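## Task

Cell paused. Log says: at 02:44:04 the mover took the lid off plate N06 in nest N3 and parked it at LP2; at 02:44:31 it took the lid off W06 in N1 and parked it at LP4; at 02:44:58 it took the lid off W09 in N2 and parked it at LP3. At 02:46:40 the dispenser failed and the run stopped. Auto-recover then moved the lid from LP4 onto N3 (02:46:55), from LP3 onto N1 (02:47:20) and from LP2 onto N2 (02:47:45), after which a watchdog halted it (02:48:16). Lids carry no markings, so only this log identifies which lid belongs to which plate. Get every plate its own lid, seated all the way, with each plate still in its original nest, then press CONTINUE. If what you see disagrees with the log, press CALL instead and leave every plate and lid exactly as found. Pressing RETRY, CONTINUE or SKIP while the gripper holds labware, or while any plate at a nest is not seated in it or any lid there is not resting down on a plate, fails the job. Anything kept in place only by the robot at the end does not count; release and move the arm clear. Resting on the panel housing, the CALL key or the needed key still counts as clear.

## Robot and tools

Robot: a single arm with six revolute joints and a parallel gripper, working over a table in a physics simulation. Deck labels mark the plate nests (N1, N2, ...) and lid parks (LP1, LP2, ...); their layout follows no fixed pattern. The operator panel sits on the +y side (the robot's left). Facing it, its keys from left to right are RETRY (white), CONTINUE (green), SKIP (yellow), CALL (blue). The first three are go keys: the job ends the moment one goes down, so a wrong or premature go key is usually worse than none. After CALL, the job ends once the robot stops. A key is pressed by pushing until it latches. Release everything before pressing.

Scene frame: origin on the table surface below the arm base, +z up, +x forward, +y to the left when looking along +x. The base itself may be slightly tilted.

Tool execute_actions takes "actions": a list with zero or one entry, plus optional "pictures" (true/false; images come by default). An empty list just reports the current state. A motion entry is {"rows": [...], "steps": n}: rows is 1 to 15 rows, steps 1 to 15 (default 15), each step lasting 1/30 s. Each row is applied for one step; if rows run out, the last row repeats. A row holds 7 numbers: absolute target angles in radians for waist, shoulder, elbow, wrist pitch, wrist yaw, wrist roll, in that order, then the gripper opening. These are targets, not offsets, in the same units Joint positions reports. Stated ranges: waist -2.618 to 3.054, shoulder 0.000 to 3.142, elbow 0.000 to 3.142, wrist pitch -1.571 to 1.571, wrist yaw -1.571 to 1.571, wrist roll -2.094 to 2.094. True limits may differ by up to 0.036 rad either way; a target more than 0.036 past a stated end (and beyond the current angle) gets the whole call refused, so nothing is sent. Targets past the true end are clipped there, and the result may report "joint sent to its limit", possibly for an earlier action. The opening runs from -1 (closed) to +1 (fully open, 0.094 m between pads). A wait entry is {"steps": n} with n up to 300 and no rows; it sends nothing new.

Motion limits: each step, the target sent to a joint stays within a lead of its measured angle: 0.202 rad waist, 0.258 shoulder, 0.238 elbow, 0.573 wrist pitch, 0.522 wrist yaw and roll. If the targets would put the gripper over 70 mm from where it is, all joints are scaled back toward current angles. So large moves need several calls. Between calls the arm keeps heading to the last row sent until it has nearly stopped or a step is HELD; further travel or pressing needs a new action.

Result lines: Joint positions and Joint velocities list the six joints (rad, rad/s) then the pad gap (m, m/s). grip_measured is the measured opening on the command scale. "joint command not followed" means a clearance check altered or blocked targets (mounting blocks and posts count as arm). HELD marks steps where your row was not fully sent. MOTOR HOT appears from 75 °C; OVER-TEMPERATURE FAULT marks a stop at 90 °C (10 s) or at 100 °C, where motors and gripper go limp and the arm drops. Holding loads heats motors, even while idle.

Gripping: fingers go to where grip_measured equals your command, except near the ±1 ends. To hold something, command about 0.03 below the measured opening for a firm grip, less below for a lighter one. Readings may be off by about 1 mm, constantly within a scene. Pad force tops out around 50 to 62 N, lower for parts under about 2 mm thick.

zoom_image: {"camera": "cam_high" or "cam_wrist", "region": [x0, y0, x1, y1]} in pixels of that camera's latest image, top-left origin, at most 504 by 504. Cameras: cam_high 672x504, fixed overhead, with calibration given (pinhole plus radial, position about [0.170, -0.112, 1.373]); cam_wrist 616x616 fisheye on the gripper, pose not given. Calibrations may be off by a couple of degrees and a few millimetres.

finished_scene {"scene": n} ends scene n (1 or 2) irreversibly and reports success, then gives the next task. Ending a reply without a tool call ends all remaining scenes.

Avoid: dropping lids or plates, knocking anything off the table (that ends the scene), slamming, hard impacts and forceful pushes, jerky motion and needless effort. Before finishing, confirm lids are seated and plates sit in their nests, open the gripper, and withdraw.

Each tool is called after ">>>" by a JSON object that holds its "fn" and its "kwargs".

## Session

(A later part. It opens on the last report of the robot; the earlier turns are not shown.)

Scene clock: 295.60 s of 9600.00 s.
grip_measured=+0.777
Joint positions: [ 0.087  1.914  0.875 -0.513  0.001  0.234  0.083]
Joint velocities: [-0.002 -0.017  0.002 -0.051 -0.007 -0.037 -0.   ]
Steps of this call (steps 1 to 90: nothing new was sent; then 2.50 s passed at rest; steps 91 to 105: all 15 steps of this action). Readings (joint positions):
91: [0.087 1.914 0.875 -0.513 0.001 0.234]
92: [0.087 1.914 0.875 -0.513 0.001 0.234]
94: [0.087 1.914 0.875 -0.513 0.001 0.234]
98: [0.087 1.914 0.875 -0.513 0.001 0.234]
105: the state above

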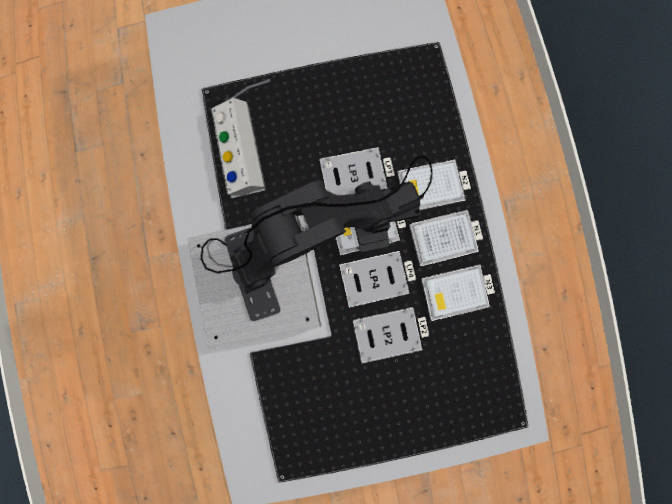

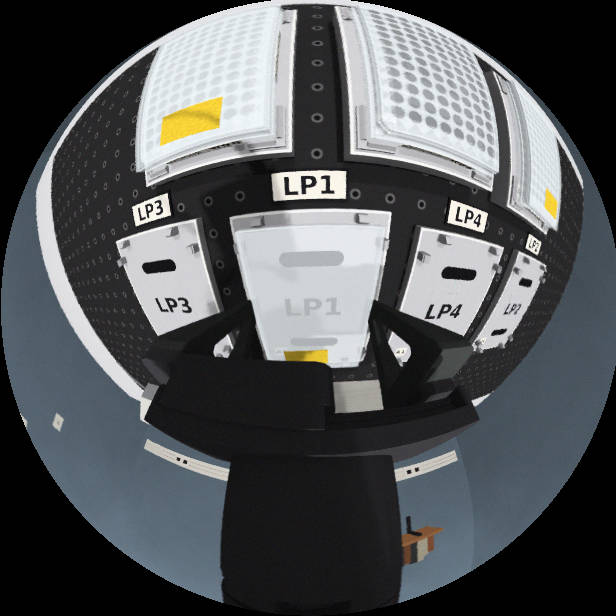

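>>> {"fn": "execute_actions", "kwargs": {"actions": []}}

Scene clock: 307.10 s of 9600.00 s.
grip_measured=+0.777
Joint positions: [ 0.087  1.914  0.875 -0.513  0.001  0.234  0.083]
Joint velocities: [ 0.012 -0.012 -0.007  0.007 -0.037  0.022 -0.002]
Steps of this call (steps 1 to 15: the robot went on to your last target; steps 16 to 90: nothing new was sent; then 8.50 s passed at rest). Readings (joint positions):
1: [0.087 1.914 0.875 -0.513 0.001 0.234]
2: [0.087 1.914 0.875 -0.513 0.001 0.234]
4: [0.087 1.914 0.875 -0.513 0.001 0.234]
8: [0.087 1.914 0.875 -0.513 0.001 0.234]
90: the state above
The arm was judged still, so your last target was given up. Only a new action makes it travel on or press farther. Fingers that are still opening or closing keep moving.

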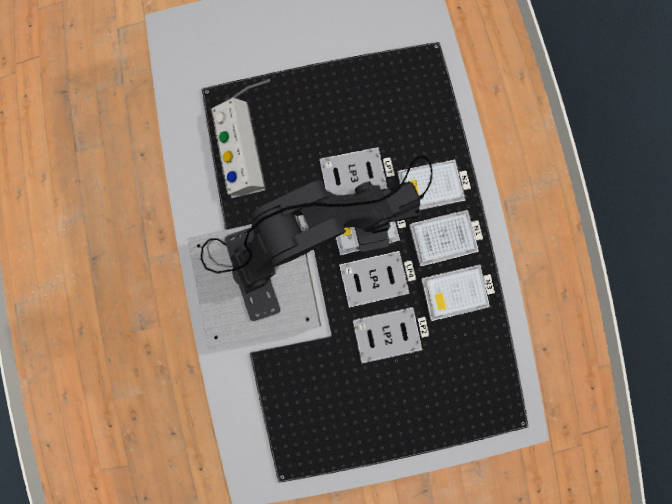

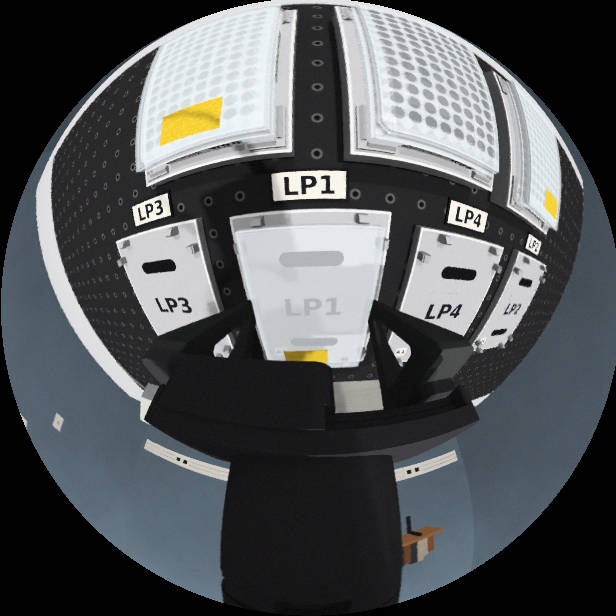

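>>> {"fn": "execute_actions", "kwargs": {"actions": [{"rows": [[0.087,1.914,0.875,-0.513,0.0,0.234,0.8],[0.087,1.914,0.875,-0.513,0.0,0.234,0.82],[0.087,1.914,0.875,-0.513,0.0,0.234,0.84],[0.087,1.914,0.875,-0.513,0.0,0.234,0.86],[0.087,1.914,0.875,-0.513,0.0,0.234,0.88],[0.087,1.914,0.875,-0.513,0.0,0.234,0.9],[0.087,1.914,0.875,-0.513,0.0,0.234,0.93],[0.087,1.914,0.875,-0.513,0.0,0.234,0.96],[0.087,1.914,0.875,-0.513,0.0,0.234,1.0]], "steps": 15}]}}

>>> {"fn": "zoom_image", "kwargs": {"camera": "cam_wrist", "region": [190, 170, 430, 370]}}

Scene clock: 310.40 s of 9600.00 s.
grip_measured=+1.000
Joint positions: [ 0.087  1.914  0.875 -0.513  0.001  0.234  0.094]
Joint velocities: [-0.012 -0.007  0.002  0.051 -0.081 -0.066  0.   ]
Steps of this call (steps 1 to 84: nothing new was sent; steps 85 to 99: all 15 steps of this action). Readings (joint positions):
85: [0.087 1.914 0.875 -0.513 0.001 0.234]
86: [0.087 1.914 0.875 -0.513 0.001 0.234]
88: [0.087 1.914 0.875 -0.513 0.001 0.234]
92: [0.087 1.914 0.875 -0.513 0.001 0.234]
99: the state above

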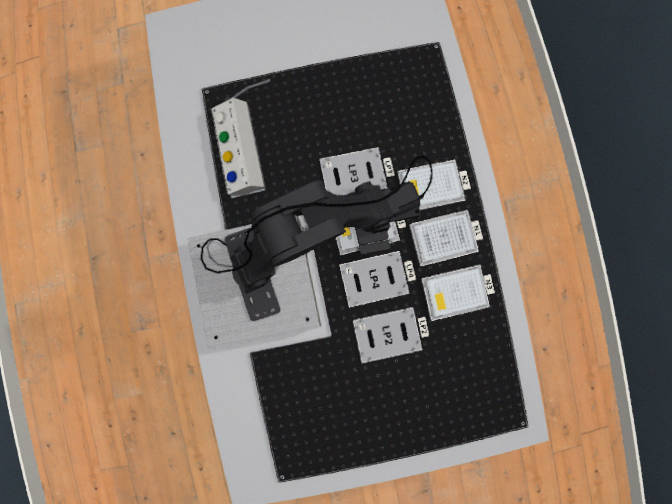

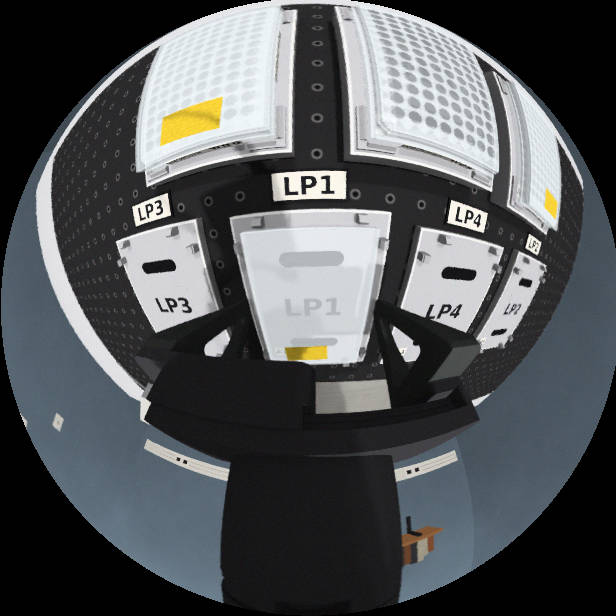

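Region (190, 170, 430, 370) of cam_wrist's 616x616 image, scaled by 2.100, with more detail than that image has.

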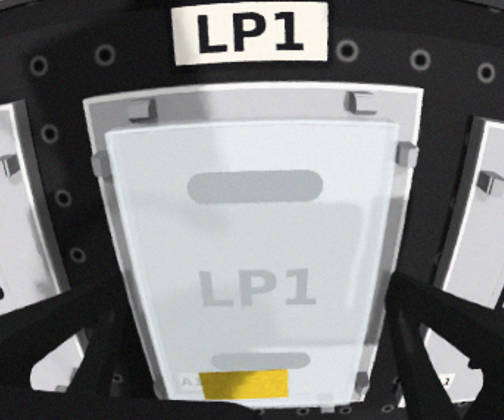

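>>> {"fn": "execute_actions", "kwargs": {"actions": [{"rows": [[0.087,1.900,0.885,-0.530,0,0.234,1],[0.087,1.885,0.895,-0.550,0,0.234,1],[0.087,1.870,0.905,-0.570,0,0.234,1],[0.087,1.855,0.915,-0.595,0,0.234,1],[0.087,1.840,0.925,-0.620,0,0.234,1],[0.087,1.825,0.935,-0.645,0,0.234,1],[0.087,1.810,0.947,-0.670,0,0.234,1],[0.087,1.795,0.959,-0.700,0,0.234,1],[0.087,1.780,0.971,-0.730,0,0.234,1],[0.087,1.765,0.983,-0.760,0,0.234,1],[0.087,1.750,0.995,-0.790,0,0.234,1],[0.087,1.735,1.005,-0.810,0,0.234,1],[0.087,1.720,1.012,-0.827,0,0.234,1]], "steps": 15}], "pictures": false}}

>>> {"fn": "execute_actions", "kwargs": {"actions": [{"rows": [[0.080,1.74,1.03,-0.835,0,0.227,1],[0.070,1.76,1.06,-0.845,0,0.217,1],[0.055,1.785,1.095,-0.855,0,0.202,1],[0.040,1.81,1.13,-0.867,0,0.187,1],[0.022,1.835,1.17,-0.88,0,0.17,1],[0.004,1.86,1.21,-0.893,0,0.152,1],[-0.014,1.885,1.25,-0.906,0,0.134,1],[-0.032,1.91,1.29,-0.919,0,0.116,1],[-0.050,1.935,1.33,-0.932,0,0.098,1],[-0.068,1.96,1.37,-0.945,0,0.08,1],[-0.086,1.985,1.41,-0.958,0,0.062,1],[-0.104,2.01,1.45,-0.971,0,0.044,1],[-0.122,2.035,1.49,-0.984,0,0.026,1],[-0.140,2.06,1.53,-0.997,0,0.008,1],[-0.158,2.085,1.57,-1.01,0,-0.01,1]], "steps": 15}], "pictures": false}}

>>> {"fn": "execute_actions", "kwargs": {"actions": [{"rows": [[-0.176,2.11,1.61,-1.023,0,-0.028,1],[-0.194,2.135,1.65,-1.036,0,-0.046,1],[-0.212,2.16,1.69,-1.049,0,-0.064,1],[-0.230,2.185,1.73,-1.062,0,-0.082,1],[-0.248,2.21,1.77,-1.075,0,-0.10,1],[-0.266,2.235,1.81,-1.088,0,-0.118,1],[-0.284,2.26,1.85,-1.101,0,-0.136,1],[-0.302,2.285,1.89,-1.114,0,-0.154,1],[-0.320,2.31,1.93,-1.127,0,-0.172,1],[-0.338,2.335,1.965,-1.14,0,-0.19,1],[-0.356,2.36,2.0,-1.153,0,-0.208,1],[-0.374,2.385,2.03,-1.165,0,-0.226,1],[-0.392,2.41,2.06,-1.177,0,-0.244,1],[-0.410,2.435,2.085,-1.188,0,-0.262,1],[-0.430,2.466,2.11,-1.197,0,-0.28,1]], "steps": 15}], "pictures": false}}

>>> {"fn": "execute_actions", "kwargs": {"actions": [{"steps": 20}]}}

Scene clock: 328.47 s of 9600.00 s.
grip_measured=+1.000
Joint positions: [ 0.087  1.748  0.991 -0.746  0.001  0.234  0.094]
Joint velocities: [ 0.012 -0.305  0.183 -0.359 -0.051  0.051  0.   ]
Steps of this call (steps 1 to 15: the robot went on to your last target; steps 16 to 90: nothing new was sent; then 14.57 s passed at rest; steps 91 to 105: all 15 steps of this action). Readings (joint positions):
91: [0.087 1.914 0.875 -0.513 0.001 0.234]
92: [0.087 1.914 0.875 -0.515 0.001 0.234]
94: [0.087 1.909 0.877 -0.532 0.001 0.234]
98: [0.087 1.863 0.906 -0.608 0.001 0.234]
105: the state above

Scene clock: 328.97 s of 9600.00 s.
grip_measured=+1.000
Joint positions: [-0.118  2.035  1.483 -0.938 -0.003  0.068  0.094]
Joint velocities: [-0.505  0.72   1.14  -0.344 -0.037 -0.491  0.   ]
Steps of this call (steps 1 to 15: all 15 steps of this action). Readings (joint positions):
1: [0.087 1.742 0.999 -0.759 0.001 0.234]
2: [0.086 1.743 1.010 -0.775 0.001 0.232]
4: [0.075 1.762 1.050 -0.811 -0.001 0.221]
8: [0.013 1.856 1.198 -0.864 -0.003 0.177]
15: the state above

Scene clock: 329.47 s of 9600.00 s.
grip_measured=+1.000
Joint positions: [-0.388  2.406  2.047 -1.122 -0.003 -0.198  0.094]
Joint velocities: [-0.525  0.686  0.813 -0.432  0.022 -0.476  0.   ]
Steps of this call (steps 1 to 15: all 15 steps of this action). Readings (joint positions):
1: [-0.136 2.060 1.522 -0.950 -0.003 0.050]
2: [-0.154 2.085 1.562 -0.962 -0.003 0.033]
4: [-0.189 2.135 1.642 -0.988 -0.003 -0.002]
8: [-0.261 2.236 1.802 -1.039 -0.003 -0.073]
15: the state above

Scene clock: 330.13 s of 9600.00 s.
grip_measured=+1.000
Joint positions: [-0.435  2.476  2.082 -1.18   0.005 -0.273  0.094]
Joint velocities: [-0.002  0.007 -0.017 -0.037  0.007 -0.051  0.   ]
Steps of this call (steps 1 to 20: the robot went on to your last target). Readings (joint positions):
1: [-0.405 2.426 2.068 -1.128 -0.002 -0.214]
2: [-0.420 2.442 2.079 -1.131 -0.001 -0.225]
4: [-0.441 2.462 2.082 -1.144 0.003 -0.242]
8: [-0.444 2.476 2.082 -1.170 0.005 -0.260]
20: the state above

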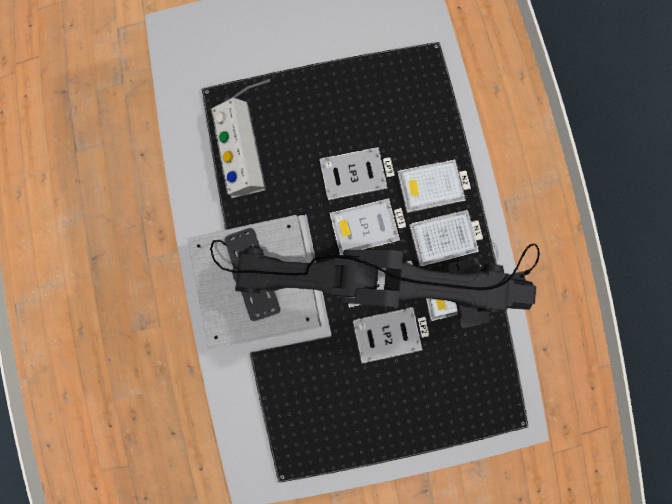

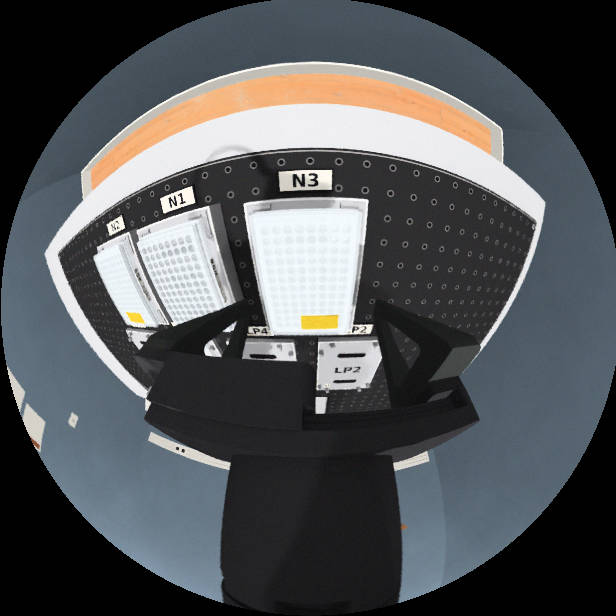

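>>> {"fn": "zoom_image", "kwargs": {"camera": "cam_wrist", "region": [190, 160, 430, 360]}}

Region (190, 160, 430, 360) of cam_wrist's 616x616 image, scaled by 2.100, with more detail than that image has.

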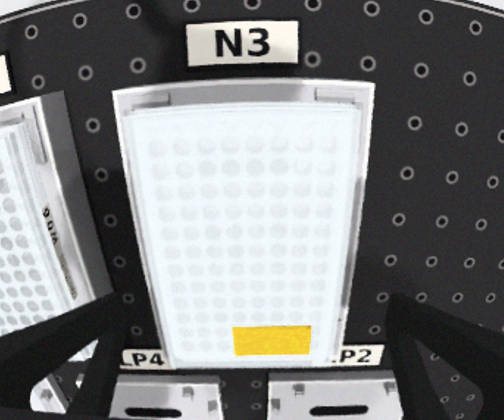

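>>> {"fn": "execute_actions", "kwargs": {"actions": [{"rows": [[-0.430,2.479,2.075,-1.165,0,-0.280,1],[-0.427,2.482,2.066,-1.15,0,-0.285,1],[-0.424,2.485,2.057,-1.135,0,-0.291,1],[-0.424,2.488,2.048,-1.12,0,-0.291,1],[-0.424,2.491,2.039,-1.105,0,-0.291,1],[-0.424,2.494,2.03,-1.09,0,-0.291,1],[-0.424,2.497,2.021,-1.075,0,-0.291,1],[-0.424,2.500,2.012,-1.058,0,-0.291,1]], "steps": 15}], "pictures": false}}

>>> {"fn": "execute_actions", "kwargs": {"actions": [{"steps": 15}]}}

>>> {"fn": "zoom_image", "kwargs": {"camera": "cam_wrist", "region": [190, 170, 430, 370]}}

Scene clock: 343.27 s of 9600.00 s.
grip_measured=+1.000
Joint positions: [-0.435  2.503  2.015 -1.091  0.005 -0.284  0.094]
Joint velocities: [ 0.012  0.007 -0.002  0.051 -0.095  0.022  0.   ]
Steps of this call (steps 1 to 15: the robot went on to your last target; steps 16 to 90: nothing new was sent; then 9.63 s passed at rest; steps 91 to 105: all 15 steps of this action). Readings (joint positions):
91: [-0.435 2.476 2.082 -1.181 0.005 -0.273]
92: [-0.435 2.476 2.082 -1.180 0.005 -0.274]
94: [-0.435 2.476 2.074 -1.168 0.005 -0.278]
98: [-0.435 2.479 2.038 -1.128 0.005 -0.281]
105: the state above

Scene clock: 343.77 s of 9600.00 s.
grip_measured=+1.000
Joint positions: [-0.435  2.503  2.015 -1.079  0.005 -0.284  0.094]
Joint velocities: [-0.002 -0.012 -0.007  0.022  0.007 -0.037  0.   ]
Steps of this call (steps 1 to 15: the robot went on to your last target). Readings (joint positions):
1: [-0.435 2.503 2.015 -1.089 0.005 -0.284]
2: [-0.435 2.503 2.015 -1.088 0.005 -0.284]
4: [-0.435 2.503 2.015 -1.083 0.005 -0.284]
8: [-0.435 2.503 2.015 -1.080 0.005 -0.284]
15: the state above

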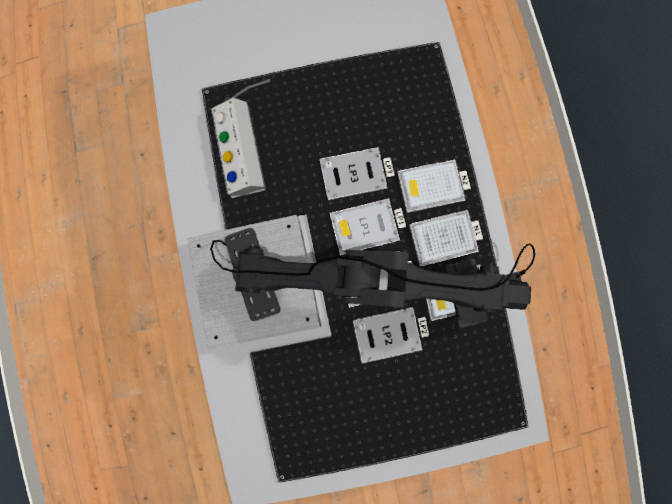

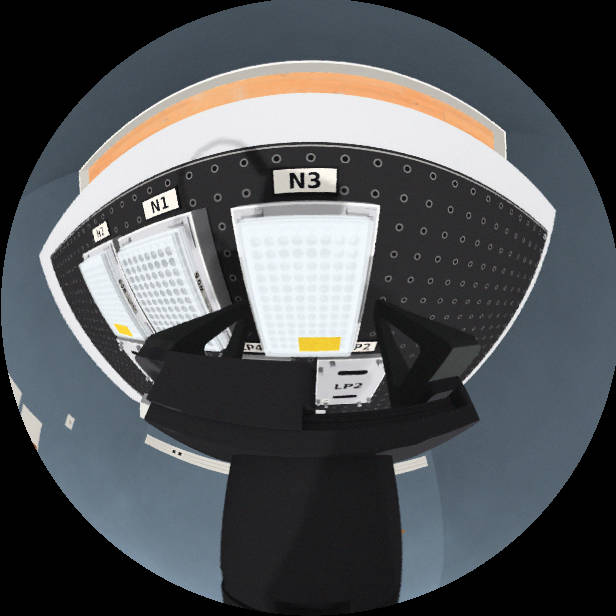

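Region (190, 170, 430, 370) of cam_wrist's 616x616 image, scaled by 2.100, with more detail than that image has.

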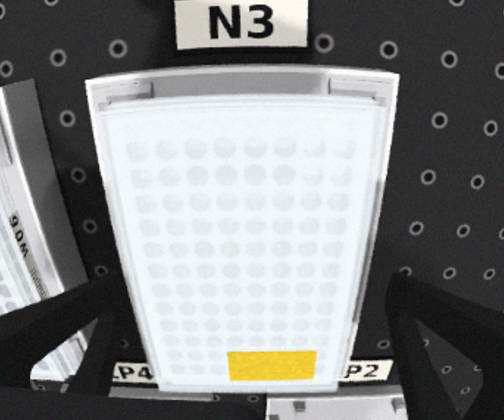

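>>> {"fn": "execute_actions", "kwargs": {"actions": [{"rows": [[-0.421,2.500,2.012,-1.058,0,-0.284,1]], "steps": 15}], "pictures": false}}

Scene clock: 346.90 s of 9600.00 s.
grip_measured=+1.000
Joint positions: [-0.428  2.503  2.015 -1.079  0.005 -0.284  0.094]
Joint velocities: [-0.012 -0.012  0.007 -0.051  0.007  0.037  0.   ]
Steps of this call (steps 1 to 15: the robot went on to your last target; steps 16 to 79: nothing new was sent; steps 80 to 94: all 15 steps of this action). Readings (joint positions):
80: [-0.435 2.503 2.015 -1.079 0.005 -0.284]
81: [-0.434 2.503 2.015 -1.079 0.005 -0.284]
83: [-0.432 2.503 2.015 -1.079 0.005 -0.284]
87: [-0.429 2.503 2.015 -1.079 0.005 -0.284]
94: the state above

>>> {"fn": "execute_actions", "kwargs": {"actions": []}}

>>> {"fn": "zoom_image", "kwargs": {"camera": "cam_wrist", "region": [190, 170, 430, 370]}}

Scene clock: 347.90 s of 9600.00 s.
grip_measured=+1.000
Joint positions: [-0.428  2.503  2.015 -1.079  0.005 -0.284  0.094]
Joint velocities: [-0.002  0.002 -0.012 -0.051  0.051  0.007  0.   ]
Steps of this call (steps 1 to 15: the robot went on to your last target; steps 16 to 30: nothing new was sent). Readings (joint positions):
1: [-0.428 2.503 2.015 -1.079 0.005 -0.284]
2: [-0.428 2.503 2.015 -1.079 0.005 -0.284]
4: [-0.428 2.503 2.015 -1.079 0.005 -0.284]
8: [-0.428 2.503 2.015 -1.079 0.005 -0.284]
30: the state above
The arm was judged still, so your last target was given up. Only a new action makes it travel on or press farther. Fingers that are still opening or closing keep moving.

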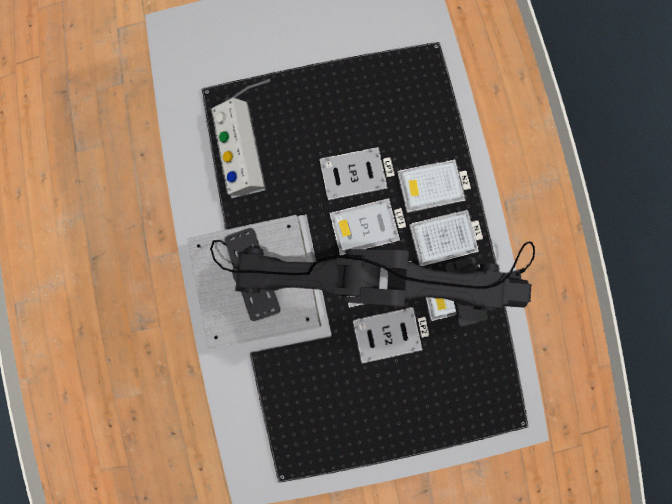

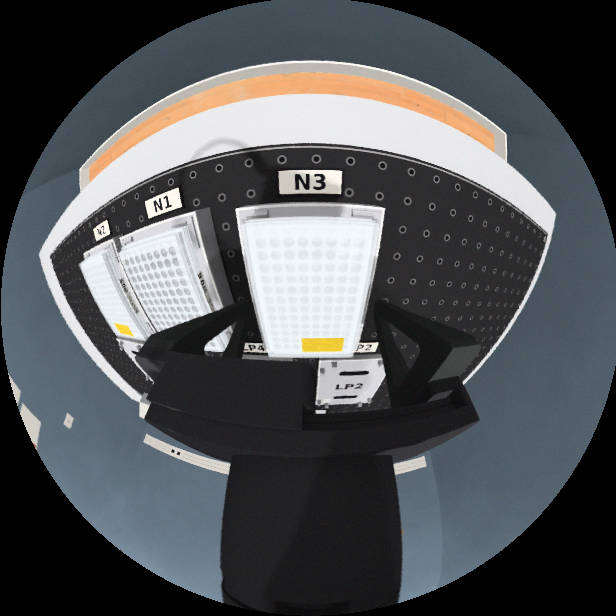

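Region (190, 170, 430, 370) of cam_wrist's 616x616 image, scaled by 2.100, with more detail than that image has.

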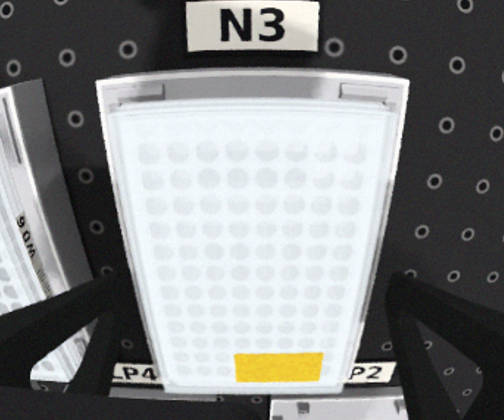

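>>> {"fn": "execute_actions", "kwargs": {"actions": [{"rows": [[-0.421,2.506,2.008,-1.05,0,-0.284,1],[-0.421,2.510,2.004,-1.043,0,-0.284,1],[-0.421,2.513,2.0,-1.036,0,-0.284,1],[-0.421,2.516,1.995,-1.029,0,-0.284,1]], "steps": 15}], "pictures": false}}

>>> {"fn": "execute_actions", "kwargs": {"actions": [{"steps": 12}]}}

>>> {"fn": "zoom_image", "kwargs": {"camera": "cam_wrist", "region": [190, 170, 430, 370]}}

Scene clock: 357.90 s of 9600.00 s.
grip_measured=+1.000
Joint positions: [-0.428  2.503  2.002 -1.052  0.005 -0.284  0.094]
Joint velocities: [-0.007 -0.002 -0.012  0.037 -0.007 -0.022  0.   ]
Steps of this call (steps 1 to 90: nothing new was sent; then 6.50 s passed at rest; steps 91 to 105: all 15 steps of this action). Readings (joint positions):
91: [-0.428 2.503 2.015 -1.078 0.005 -0.284]
92: [-0.428 2.503 2.015 -1.076 0.005 -0.284]
94: [-0.428 2.503 2.013 -1.068 0.005 -0.284]
98: [-0.428 2.503 2.003 -1.056 0.005 -0.284]
105: the state above

Scene clock: 358.30 s of 9600.00 s.
grip_measured=+1.000
Joint positions: [-0.428  2.503  2.002 -1.05   0.005 -0.284  0.094]
Joint velocities: [ 0.007  0.007 -0.012 -0.037  0.051  0.051  0.   ]
Steps of this call (steps 1 to 12: the robot went on to your last target). Readings (joint positions):
1: [-0.428 2.503 2.002 -1.051 0.005 -0.284]
2: [-0.428 2.503 2.002 -1.051 0.005 -0.284]
4: [-0.428 2.503 2.002 -1.051 0.005 -0.284]
8: [-0.428 2.503 2.002 -1.050 0.005 -0.284]
12: the state above

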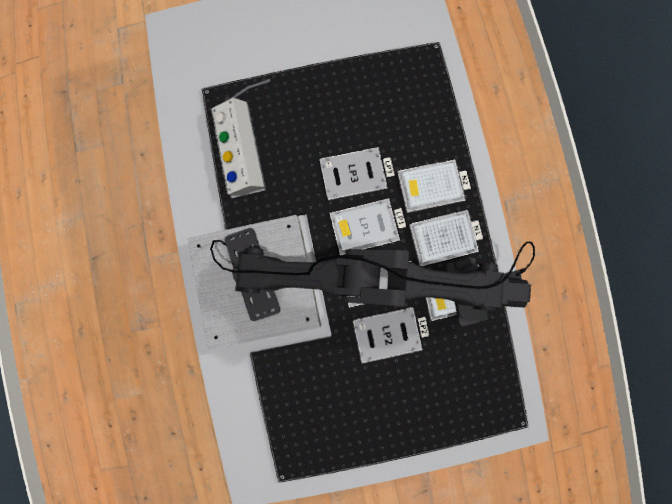

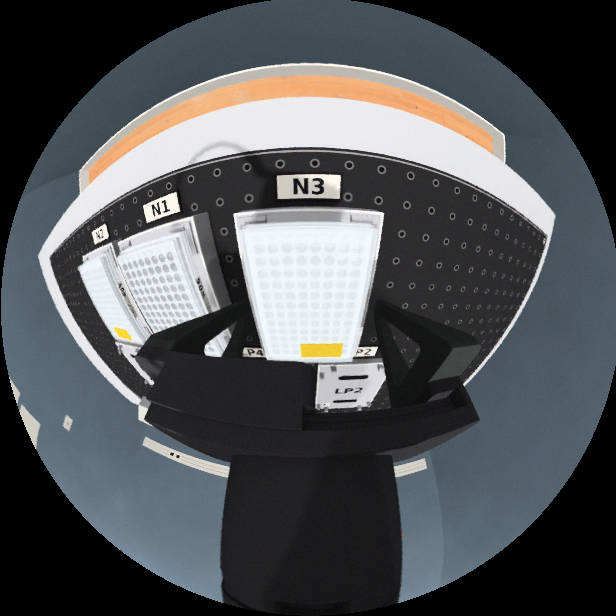

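Region (190, 170, 430, 370) of cam_wrist's 616x616 image, scaled by 2.100, with more detail than that image has.

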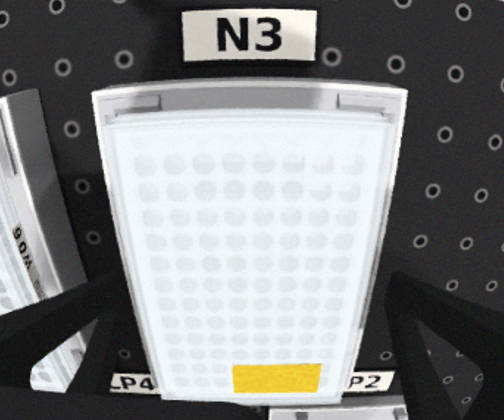

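>>> {"fn": "execute_actions", "kwargs": {"actions": [{"rows": [[-0.421,2.520,1.995,-1.029,0,-0.284,1],[-0.421,2.524,1.995,-1.029,0,-0.284,1]], "steps": 15}], "pictures": false}}

>>> {"fn": "execute_actions", "kwargs": {"actions": [{"steps": 8}]}}

>>> {"fn": "zoom_image", "kwargs": {"camera": "cam_wrist", "region": [190, 170, 430, 370]}}

Scene clock: 362.87 s of 9600.00 s.
grip_measured=+1.000
Joint positions: [-0.428  2.521  2.002 -1.048  0.005 -0.284  0.094]
Joint velocities: [ 0.022 -0.002 -0.012  0.037 -0.007 -0.11   0.   ]
Steps of this call (steps 1 to 15: the robot went on to your last target; steps 16 to 90: nothing new was sent; then 1.07 s passed at rest; steps 91 to 105: all 15 steps of this action). Readings (joint positions):
91: [-0.428 2.503 2.002 -1.050 0.005 -0.284]
92: [-0.428 2.504 2.002 -1.050 0.005 -0.284]
94: [-0.428 2.508 2.002 -1.049 0.005 -0.284]
98: [-0.428 2.518 2.002 -1.049 0.005 -0.284]
105: the state above

Scene clock: 363.13 s of 9600.00 s.
grip_measured=+1.000
Joint positions: [-0.428  2.521  2.002 -1.048  0.005 -0.284  0.094]
Joint velocities: [-0.002 -0.012 -0.027 -0.051  0.022  0.051  0.   ]
Steps of this call (steps 1 to 8: the robot went on to your last target). Readings (joint positions):
1: [-0.428 2.521 2.002 -1.048 0.005 -0.284]
2: [-0.428 2.521 2.002 -1.048 0.005 -0.284]
4: [-0.428 2.521 2.002 -1.048 0.005 -0.284]
8: the state above

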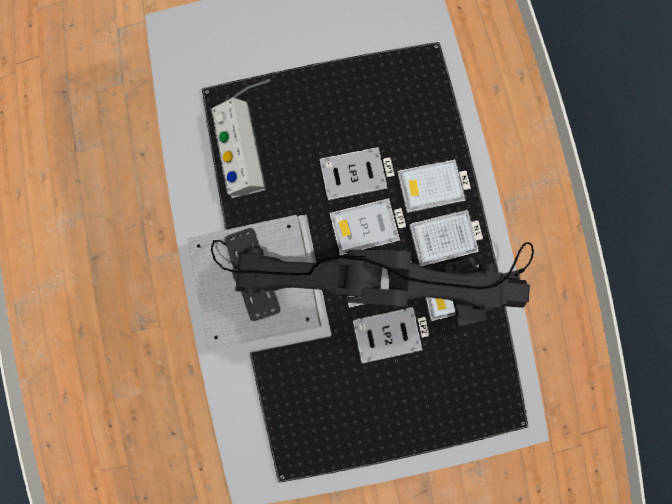

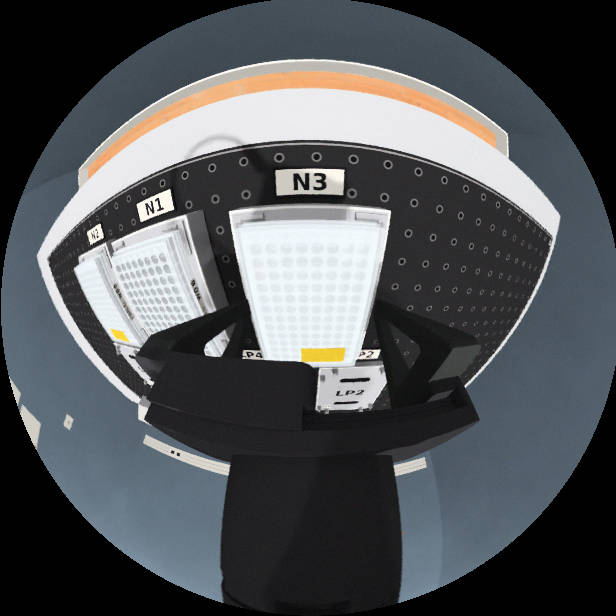

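Region (190, 170, 430, 370) of cam_wrist's 616x616 image, scaled by 2.100, with more detail than that image has.

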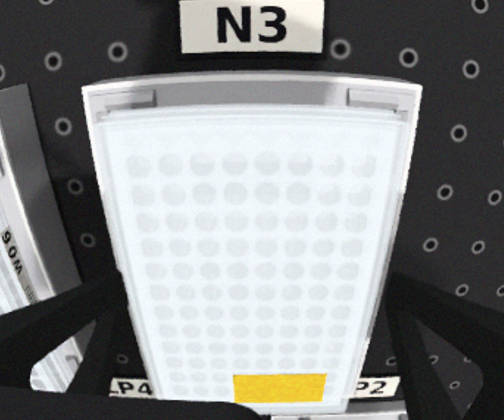

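>>> {"fn": "execute_actions", "kwargs": {"actions": [{"rows": [[-0.421,2.524,1.995,-1.029,0,-0.284,0.95],[-0.421,2.524,1.995,-1.029,0,-0.284,0.9],[-0.421,2.524,1.995,-1.029,0,-0.284,0.86],[-0.421,2.524,1.995,-1.029,0,-0.284,0.83],[-0.421,2.524,1.995,-1.029,0,-0.284,0.81],[-0.421,2.524,1.995,-1.029,0,-0.284,0.79],[-0.421,2.524,1.995,-1.029,0,-0.284,0.77],[-0.421,2.524,1.995,-1.029,0,-0.284,0.75]], "steps": 15}]}}

>>> {"fn": "zoom_image", "kwargs": {"camera": "cam_wrist", "region": [190, 170, 430, 370]}}

Scene clock: 367.10 s of 9600.00 s.
grip_measured=+0.777
Joint positions: [-0.428  2.521  2.002 -1.048  0.004 -0.284  0.084]
Joint velocities: [ 0.002 -0.012 -0.002 -0.022 -0.095  0.037 -0.   ]
Steps of this call (steps 1 to 15: the robot went on to your last target; steps 16 to 90: nothing new was sent; then 0.47 s passed at rest; steps 91 to 105: all 15 steps of this action). Readings (joint positions):
91: [-0.428 2.521 2.002 -1.048 0.005 -0.284]
92: [-0.428 2.521 2.002 -1.048 0.005 -0.284]
94: [-0.428 2.521 2.002 -1.048 0.005 -0.284]
98: [-0.428 2.521 2.002 -1.048 0.004 -0.284]
105: the state above

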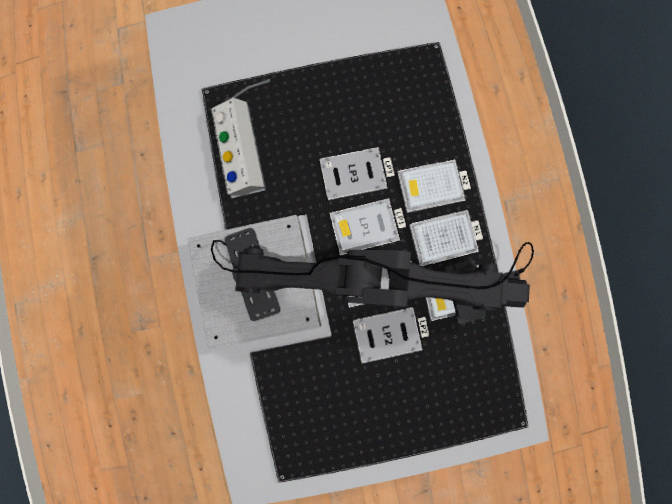

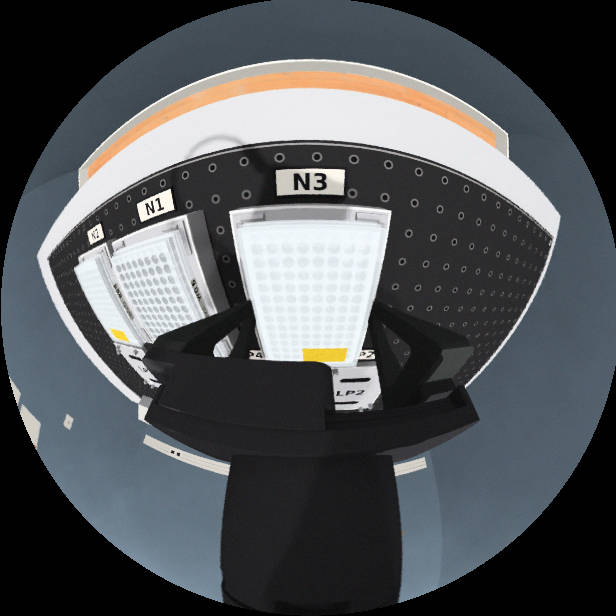

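Region (190, 170, 430, 370) of cam_wrist's 616x616 image, scaled by 2.100, with more detail than that image has.

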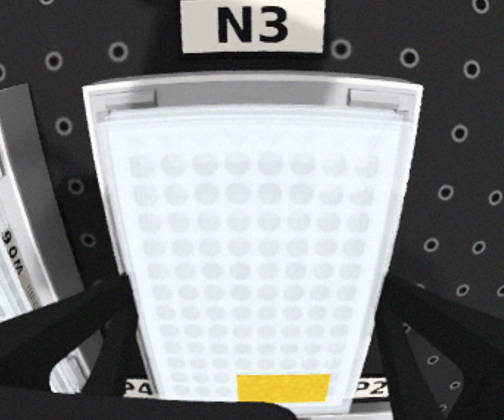

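>>> {"fn": "execute_actions", "kwargs": {"actions": [{"rows": [[-0.424,2.505,2.018,-1.058,0,-0.284,0.75],[-0.424,2.500,2.025,-1.068,0,-0.284,0.75],[-0.424,2.496,2.032,-1.078,0,-0.284,0.75],[-0.424,2.492,2.039,-1.088,0,-0.284,0.75],[-0.424,2.488,2.046,-1.098,0,-0.284,0.75],[-0.424,2.484,2.053,-1.108,0,-0.284,0.75],[-0.424,2.480,2.060,-1.118,0,-0.284,0.75],[-0.424,2.476,2.067,-1.128,0,-0.284,0.75],[-0.424,2.472,2.074,-1.138,0,-0.284,0.75],[-0.424,2.468,2.081,-1.148,0,-0.284,0.75],[-0.424,2.464,2.088,-1.158,0,-0.284,0.75],[-0.424,2.460,2.095,-1.168,0,-0.284,0.75],[-0.424,2.455,2.101,-1.178,0,-0.284,0.75],[-0.424,2.450,2.107,-1.189,0,-0.284,0.75]], "steps": 15}], "pictures": false}}

>>> {"fn": "execute_actions", "kwargs": {"actions": [{"steps": 15}]}}

Scene clock: 375.47 s of 9600.00 s.
grip_measured=+0.777
Joint positions: [-0.428  2.498  2.071 -1.141  0.004 -0.284  0.084]
Joint velocities: [ 0.007 -0.183  0.149 -0.198 -0.051  0.022 -0.   ]
Steps of this call (steps 1 to 15: the robot went on to your last target; steps 16 to 90: nothing new was sent; then 4.87 s passed at rest; steps 91 to 105: all 15 steps of this action). Readings (joint positions):
91: [-0.428 2.521 2.002 -1.048 0.004 -0.284]
92: [-0.428 2.521 2.002 -1.049 0.004 -0.284]
94: [-0.428 2.521 2.003 -1.054 0.004 -0.284]
98: [-0.428 2.521 2.026 -1.081 0.004 -0.284]
105: the state above

Scene clock: 375.97 s of 9600.00 s.
grip_measured=+0.777
Joint positions: [-0.428  2.476  2.085 -1.171  0.004 -0.284  0.084]
Joint velocities: [ 0.007 -0.012  0.002 -0.007  0.022  0.051 -0.   ]
Steps of this call (steps 1 to 15: the robot went on to your last target). Readings (joint positions):
1: [-0.428 2.492 2.076 -1.147 0.004 -0.284]
2: [-0.428 2.487 2.079 -1.152 0.004 -0.284]
4: [-0.428 2.479 2.084 -1.158 0.004 -0.284]
8: [-0.428 2.476 2.085 -1.165 0.004 -0.284]
15: the state above

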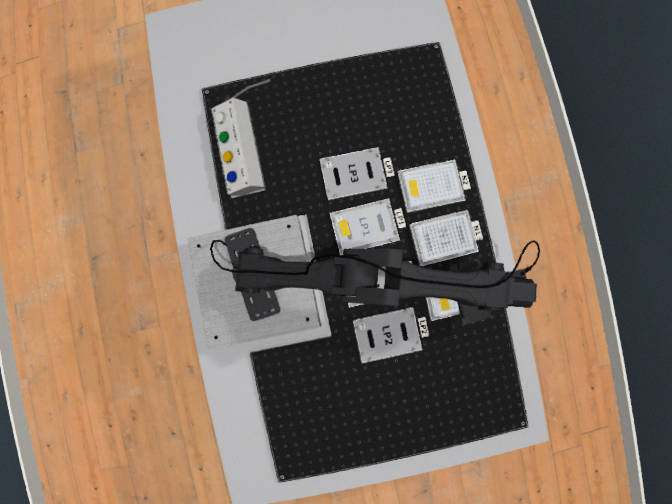

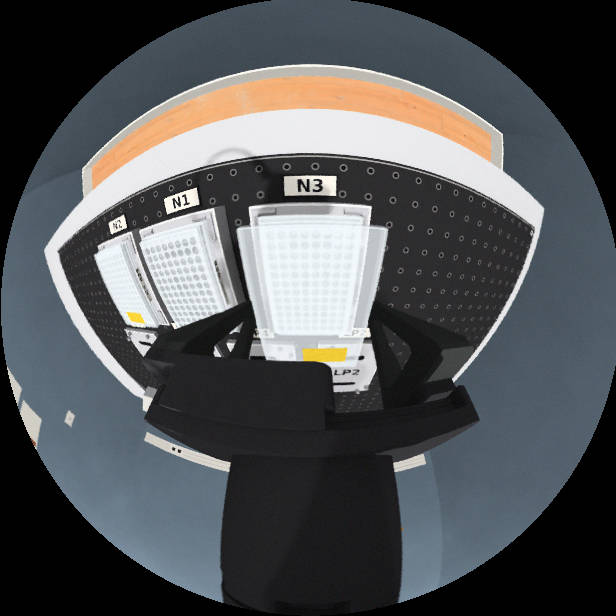

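>>> {"fn": "execute_actions", "kwargs": {"actions": [{"rows": [[-0.4225,2.4495,2.106,-1.1885,0,-0.2825,0.75],[-0.4184,2.448,2.1033,-1.187,0,-0.2781,0.75],[-0.4117,2.4456,2.0988,-1.1847,0,-0.2712,0.75],[-0.4028,2.4424,2.0929,-1.1815,0,-0.262,0.75],[-0.3919,2.4386,2.0857,-1.1777,0,-0.2507,0.75],[-0.3793,2.4341,2.0773,-1.1732,0,-0.2376,0.75],[-0.3652,2.429,2.0679,-1.1682,0,-0.2229,0.75],[-0.3498,2.4236,2.0577,-1.1628,0,-0.207,0.75],[-0.3335,2.4177,2.0469,-1.157,0,-0.19,0.75],[-0.3164,2.4116,2.0355,-1.151,0,-0.1723,0.75],[-0.2988,2.4054,2.0238,-1.1448,0,-0.154,0.75],[-0.281,2.399,2.012,-1.1385,0,-0.1355,0.75],[-0.2632,2.3926,2.0002,-1.1322,0,-0.117,0.75],[-0.2456,2.3864,1.9885,-1.126,0,-0.0987,0.75],[-0.2285,2.3803,1.9771,-1.12,0,-0.081,0.75]], "steps": 15}], "pictures": false}}

>>> {"fn": "execute_actions", "kwargs": {"actions": [{"rows": [[-0.2122,2.3744,1.9663,-1.1142,0,-0.064,0.75],[-0.1968,2.369,1.9561,-1.1088,0,-0.0481,0.75],[-0.1827,2.3639,1.9467,-1.1038,0,-0.0334,0.75],[-0.1701,2.3594,1.9383,-1.0993,0,-0.0203,0.75],[-0.1592,2.3556,1.9311,-1.0955,0,-0.009,0.75],[-0.1503,2.3524,1.9252,-1.0923,0,0.0002,0.75],[-0.1436,2.35,1.9207,-1.09,0,0.0071,0.75],[-0.1395,2.3485,1.918,-1.0885,0,0.0115,0.75],[-0.138,2.348,1.917,-1.088,0,0.013,0.75]], "steps": 15}], "pictures": false}}

>>> {"fn": "execute_actions", "kwargs": {"actions": [{"steps": 12}]}}

>>> {"fn": "zoom_image", "kwargs": {"camera": "cam_wrist", "region": [190, 170, 430, 370]}}

Scene clock: 389.73 s of 9600.00 s.
grip_measured=+0.777
Joint positions: [-0.267  2.429  2.003 -1.156  0.005 -0.156  0.084]
Joint velocities: [ 0.593 -0.183 -0.315  0.168 -0.022  0.418  0.   ]
Steps of this call (steps 1 to 15: the robot went on to your last target; steps 16 to 90: nothing new was sent; then 10.27 s passed at rest; steps 91 to 105: all 15 steps of this action). Readings (joint positions):
91: [-0.428 2.476 2.085 -1.173 0.004 -0.284]
92: [-0.428 2.476 2.085 -1.173 0.004 -0.284]
94: [-0.426 2.476 2.085 -1.173 0.004 -0.281]
98: [-0.399 2.473 2.078 -1.172 0.005 -0.253]
105: the state above

Scene clock: 390.23 s of 9600.00 s.
grip_measured=+0.777
Joint positions: [-0.133  2.387  1.925 -1.113 -0.    -0.003  0.084]
Joint velocities: [ 0.002  0.002  0.007  0.022  0.007  0.066 -0.   ]
Steps of this call (steps 1 to 15: all 15 steps of this action). Readings (joint positions):
1: [-0.246 2.423 1.992 -1.152 0.005 -0.139]
2: [-0.226 2.417 1.982 -1.147 0.004 -0.123]
4: [-0.190 2.405 1.961 -1.138 0.003 -0.092]
8: [-0.143 2.390 1.933 -1.124 0.001 -0.040]
15: the state above

Scene clock: 390.63 s of 9600.00 s.
grip_measured=+0.777
Joint positions: [-0.133  2.387  1.925 -1.109 -0.     0.006  0.084]
Joint velocities: [-0.017 -0.012 -0.002 -0.022  0.095 -0.081  0.   ]
Steps of this call (steps 1 to 12: the robot went on to your last target). Readings (joint positions):
1: [-0.133 2.387 1.925 -1.112 -0.000 -0.001]
2: [-0.133 2.387 1.925 -1.112 -0.000 0.000]
4: [-0.133 2.387 1.925 -1.110 -0.000 0.002]
8: [-0.133 2.387 1.925 -1.110 -0.000 0.005]
12: the state above

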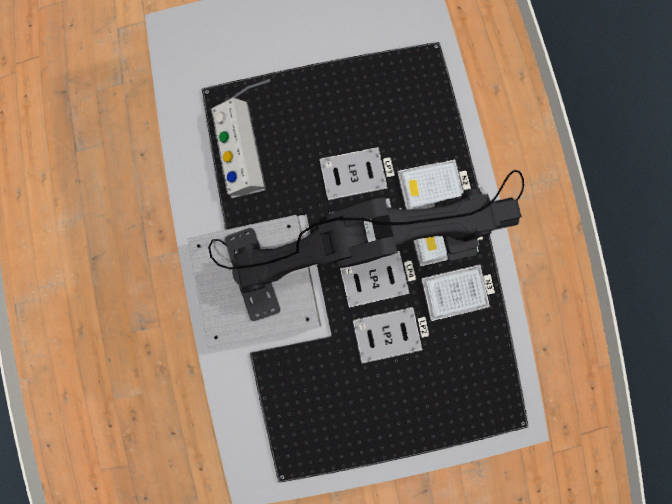

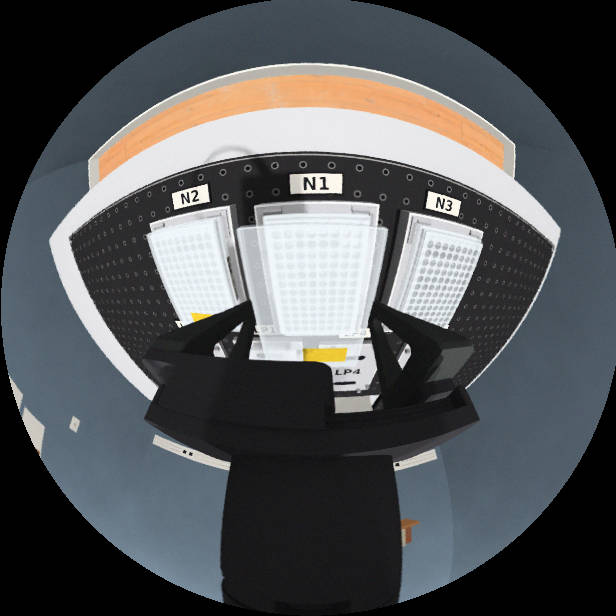

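Region (190, 170, 430, 370) of cam_wrist's 616x616 image, scaled by 2.100, with more detail than that image has.

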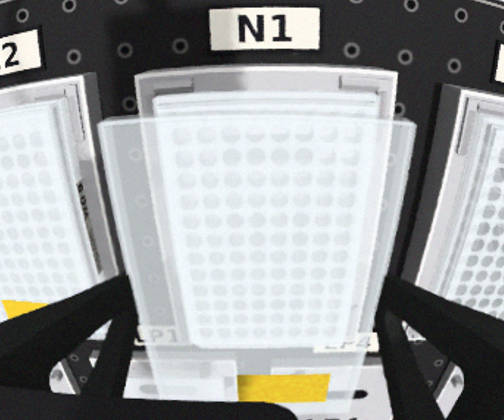

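>>> {"fn": "execute_actions", "kwargs": {"actions": [{"rows": [[-0.150,2.348,1.917,-1.088,0,0.013,0.75]], "steps": 15}]}}

>>> {"fn": "zoom_image", "kwargs": {"camera": "cam_wrist", "region": [190, 170, 430, 370]}}

Scene clock: 396.90 s of 9600.00 s.
grip_measured=+0.777
Joint positions: [-0.143  2.387  1.925 -1.109 -0.     0.007  0.084]
Joint velocities: [ 0.002  0.002  0.007  0.051 -0.037 -0.066 -0.001]
Steps of this call (steps 1 to 15: the robot went on to your last target; steps 16 to 90: nothing new was sent; then 2.77 s passed at rest; steps 91 to 105: all 15 steps of this action). Readings (joint positions):
91: [-0.134 2.387 1.925 -1.109 -0.000 0.007]
92: [-0.135 2.387 1.925 -1.109 -0.000 0.007]
94: [-0.138 2.387 1.925 -1.109 -0.000 0.007]
98: [-0.143 2.387 1.925 -1.109 -0.000 0.007]
105: the state above

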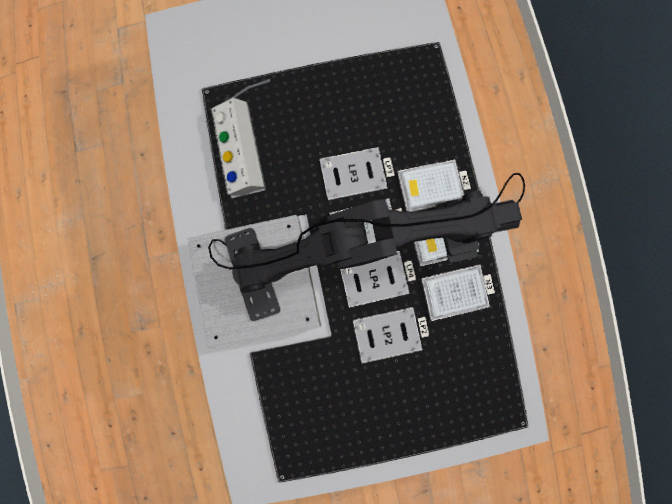

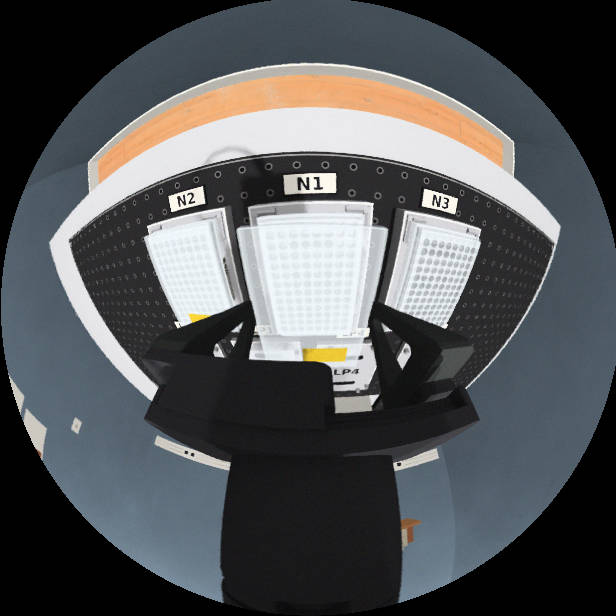

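Region (190, 170, 430, 370) of cam_wrist's 616x616 image, scaled by 2.100, with more detail than that image has.

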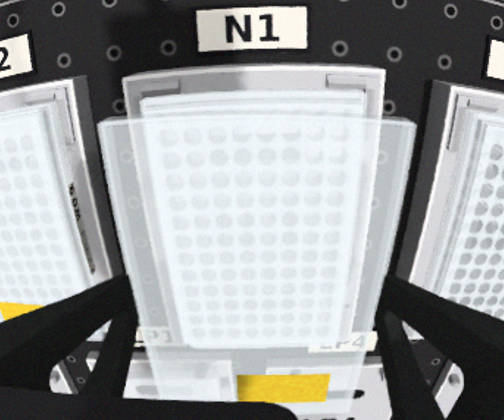

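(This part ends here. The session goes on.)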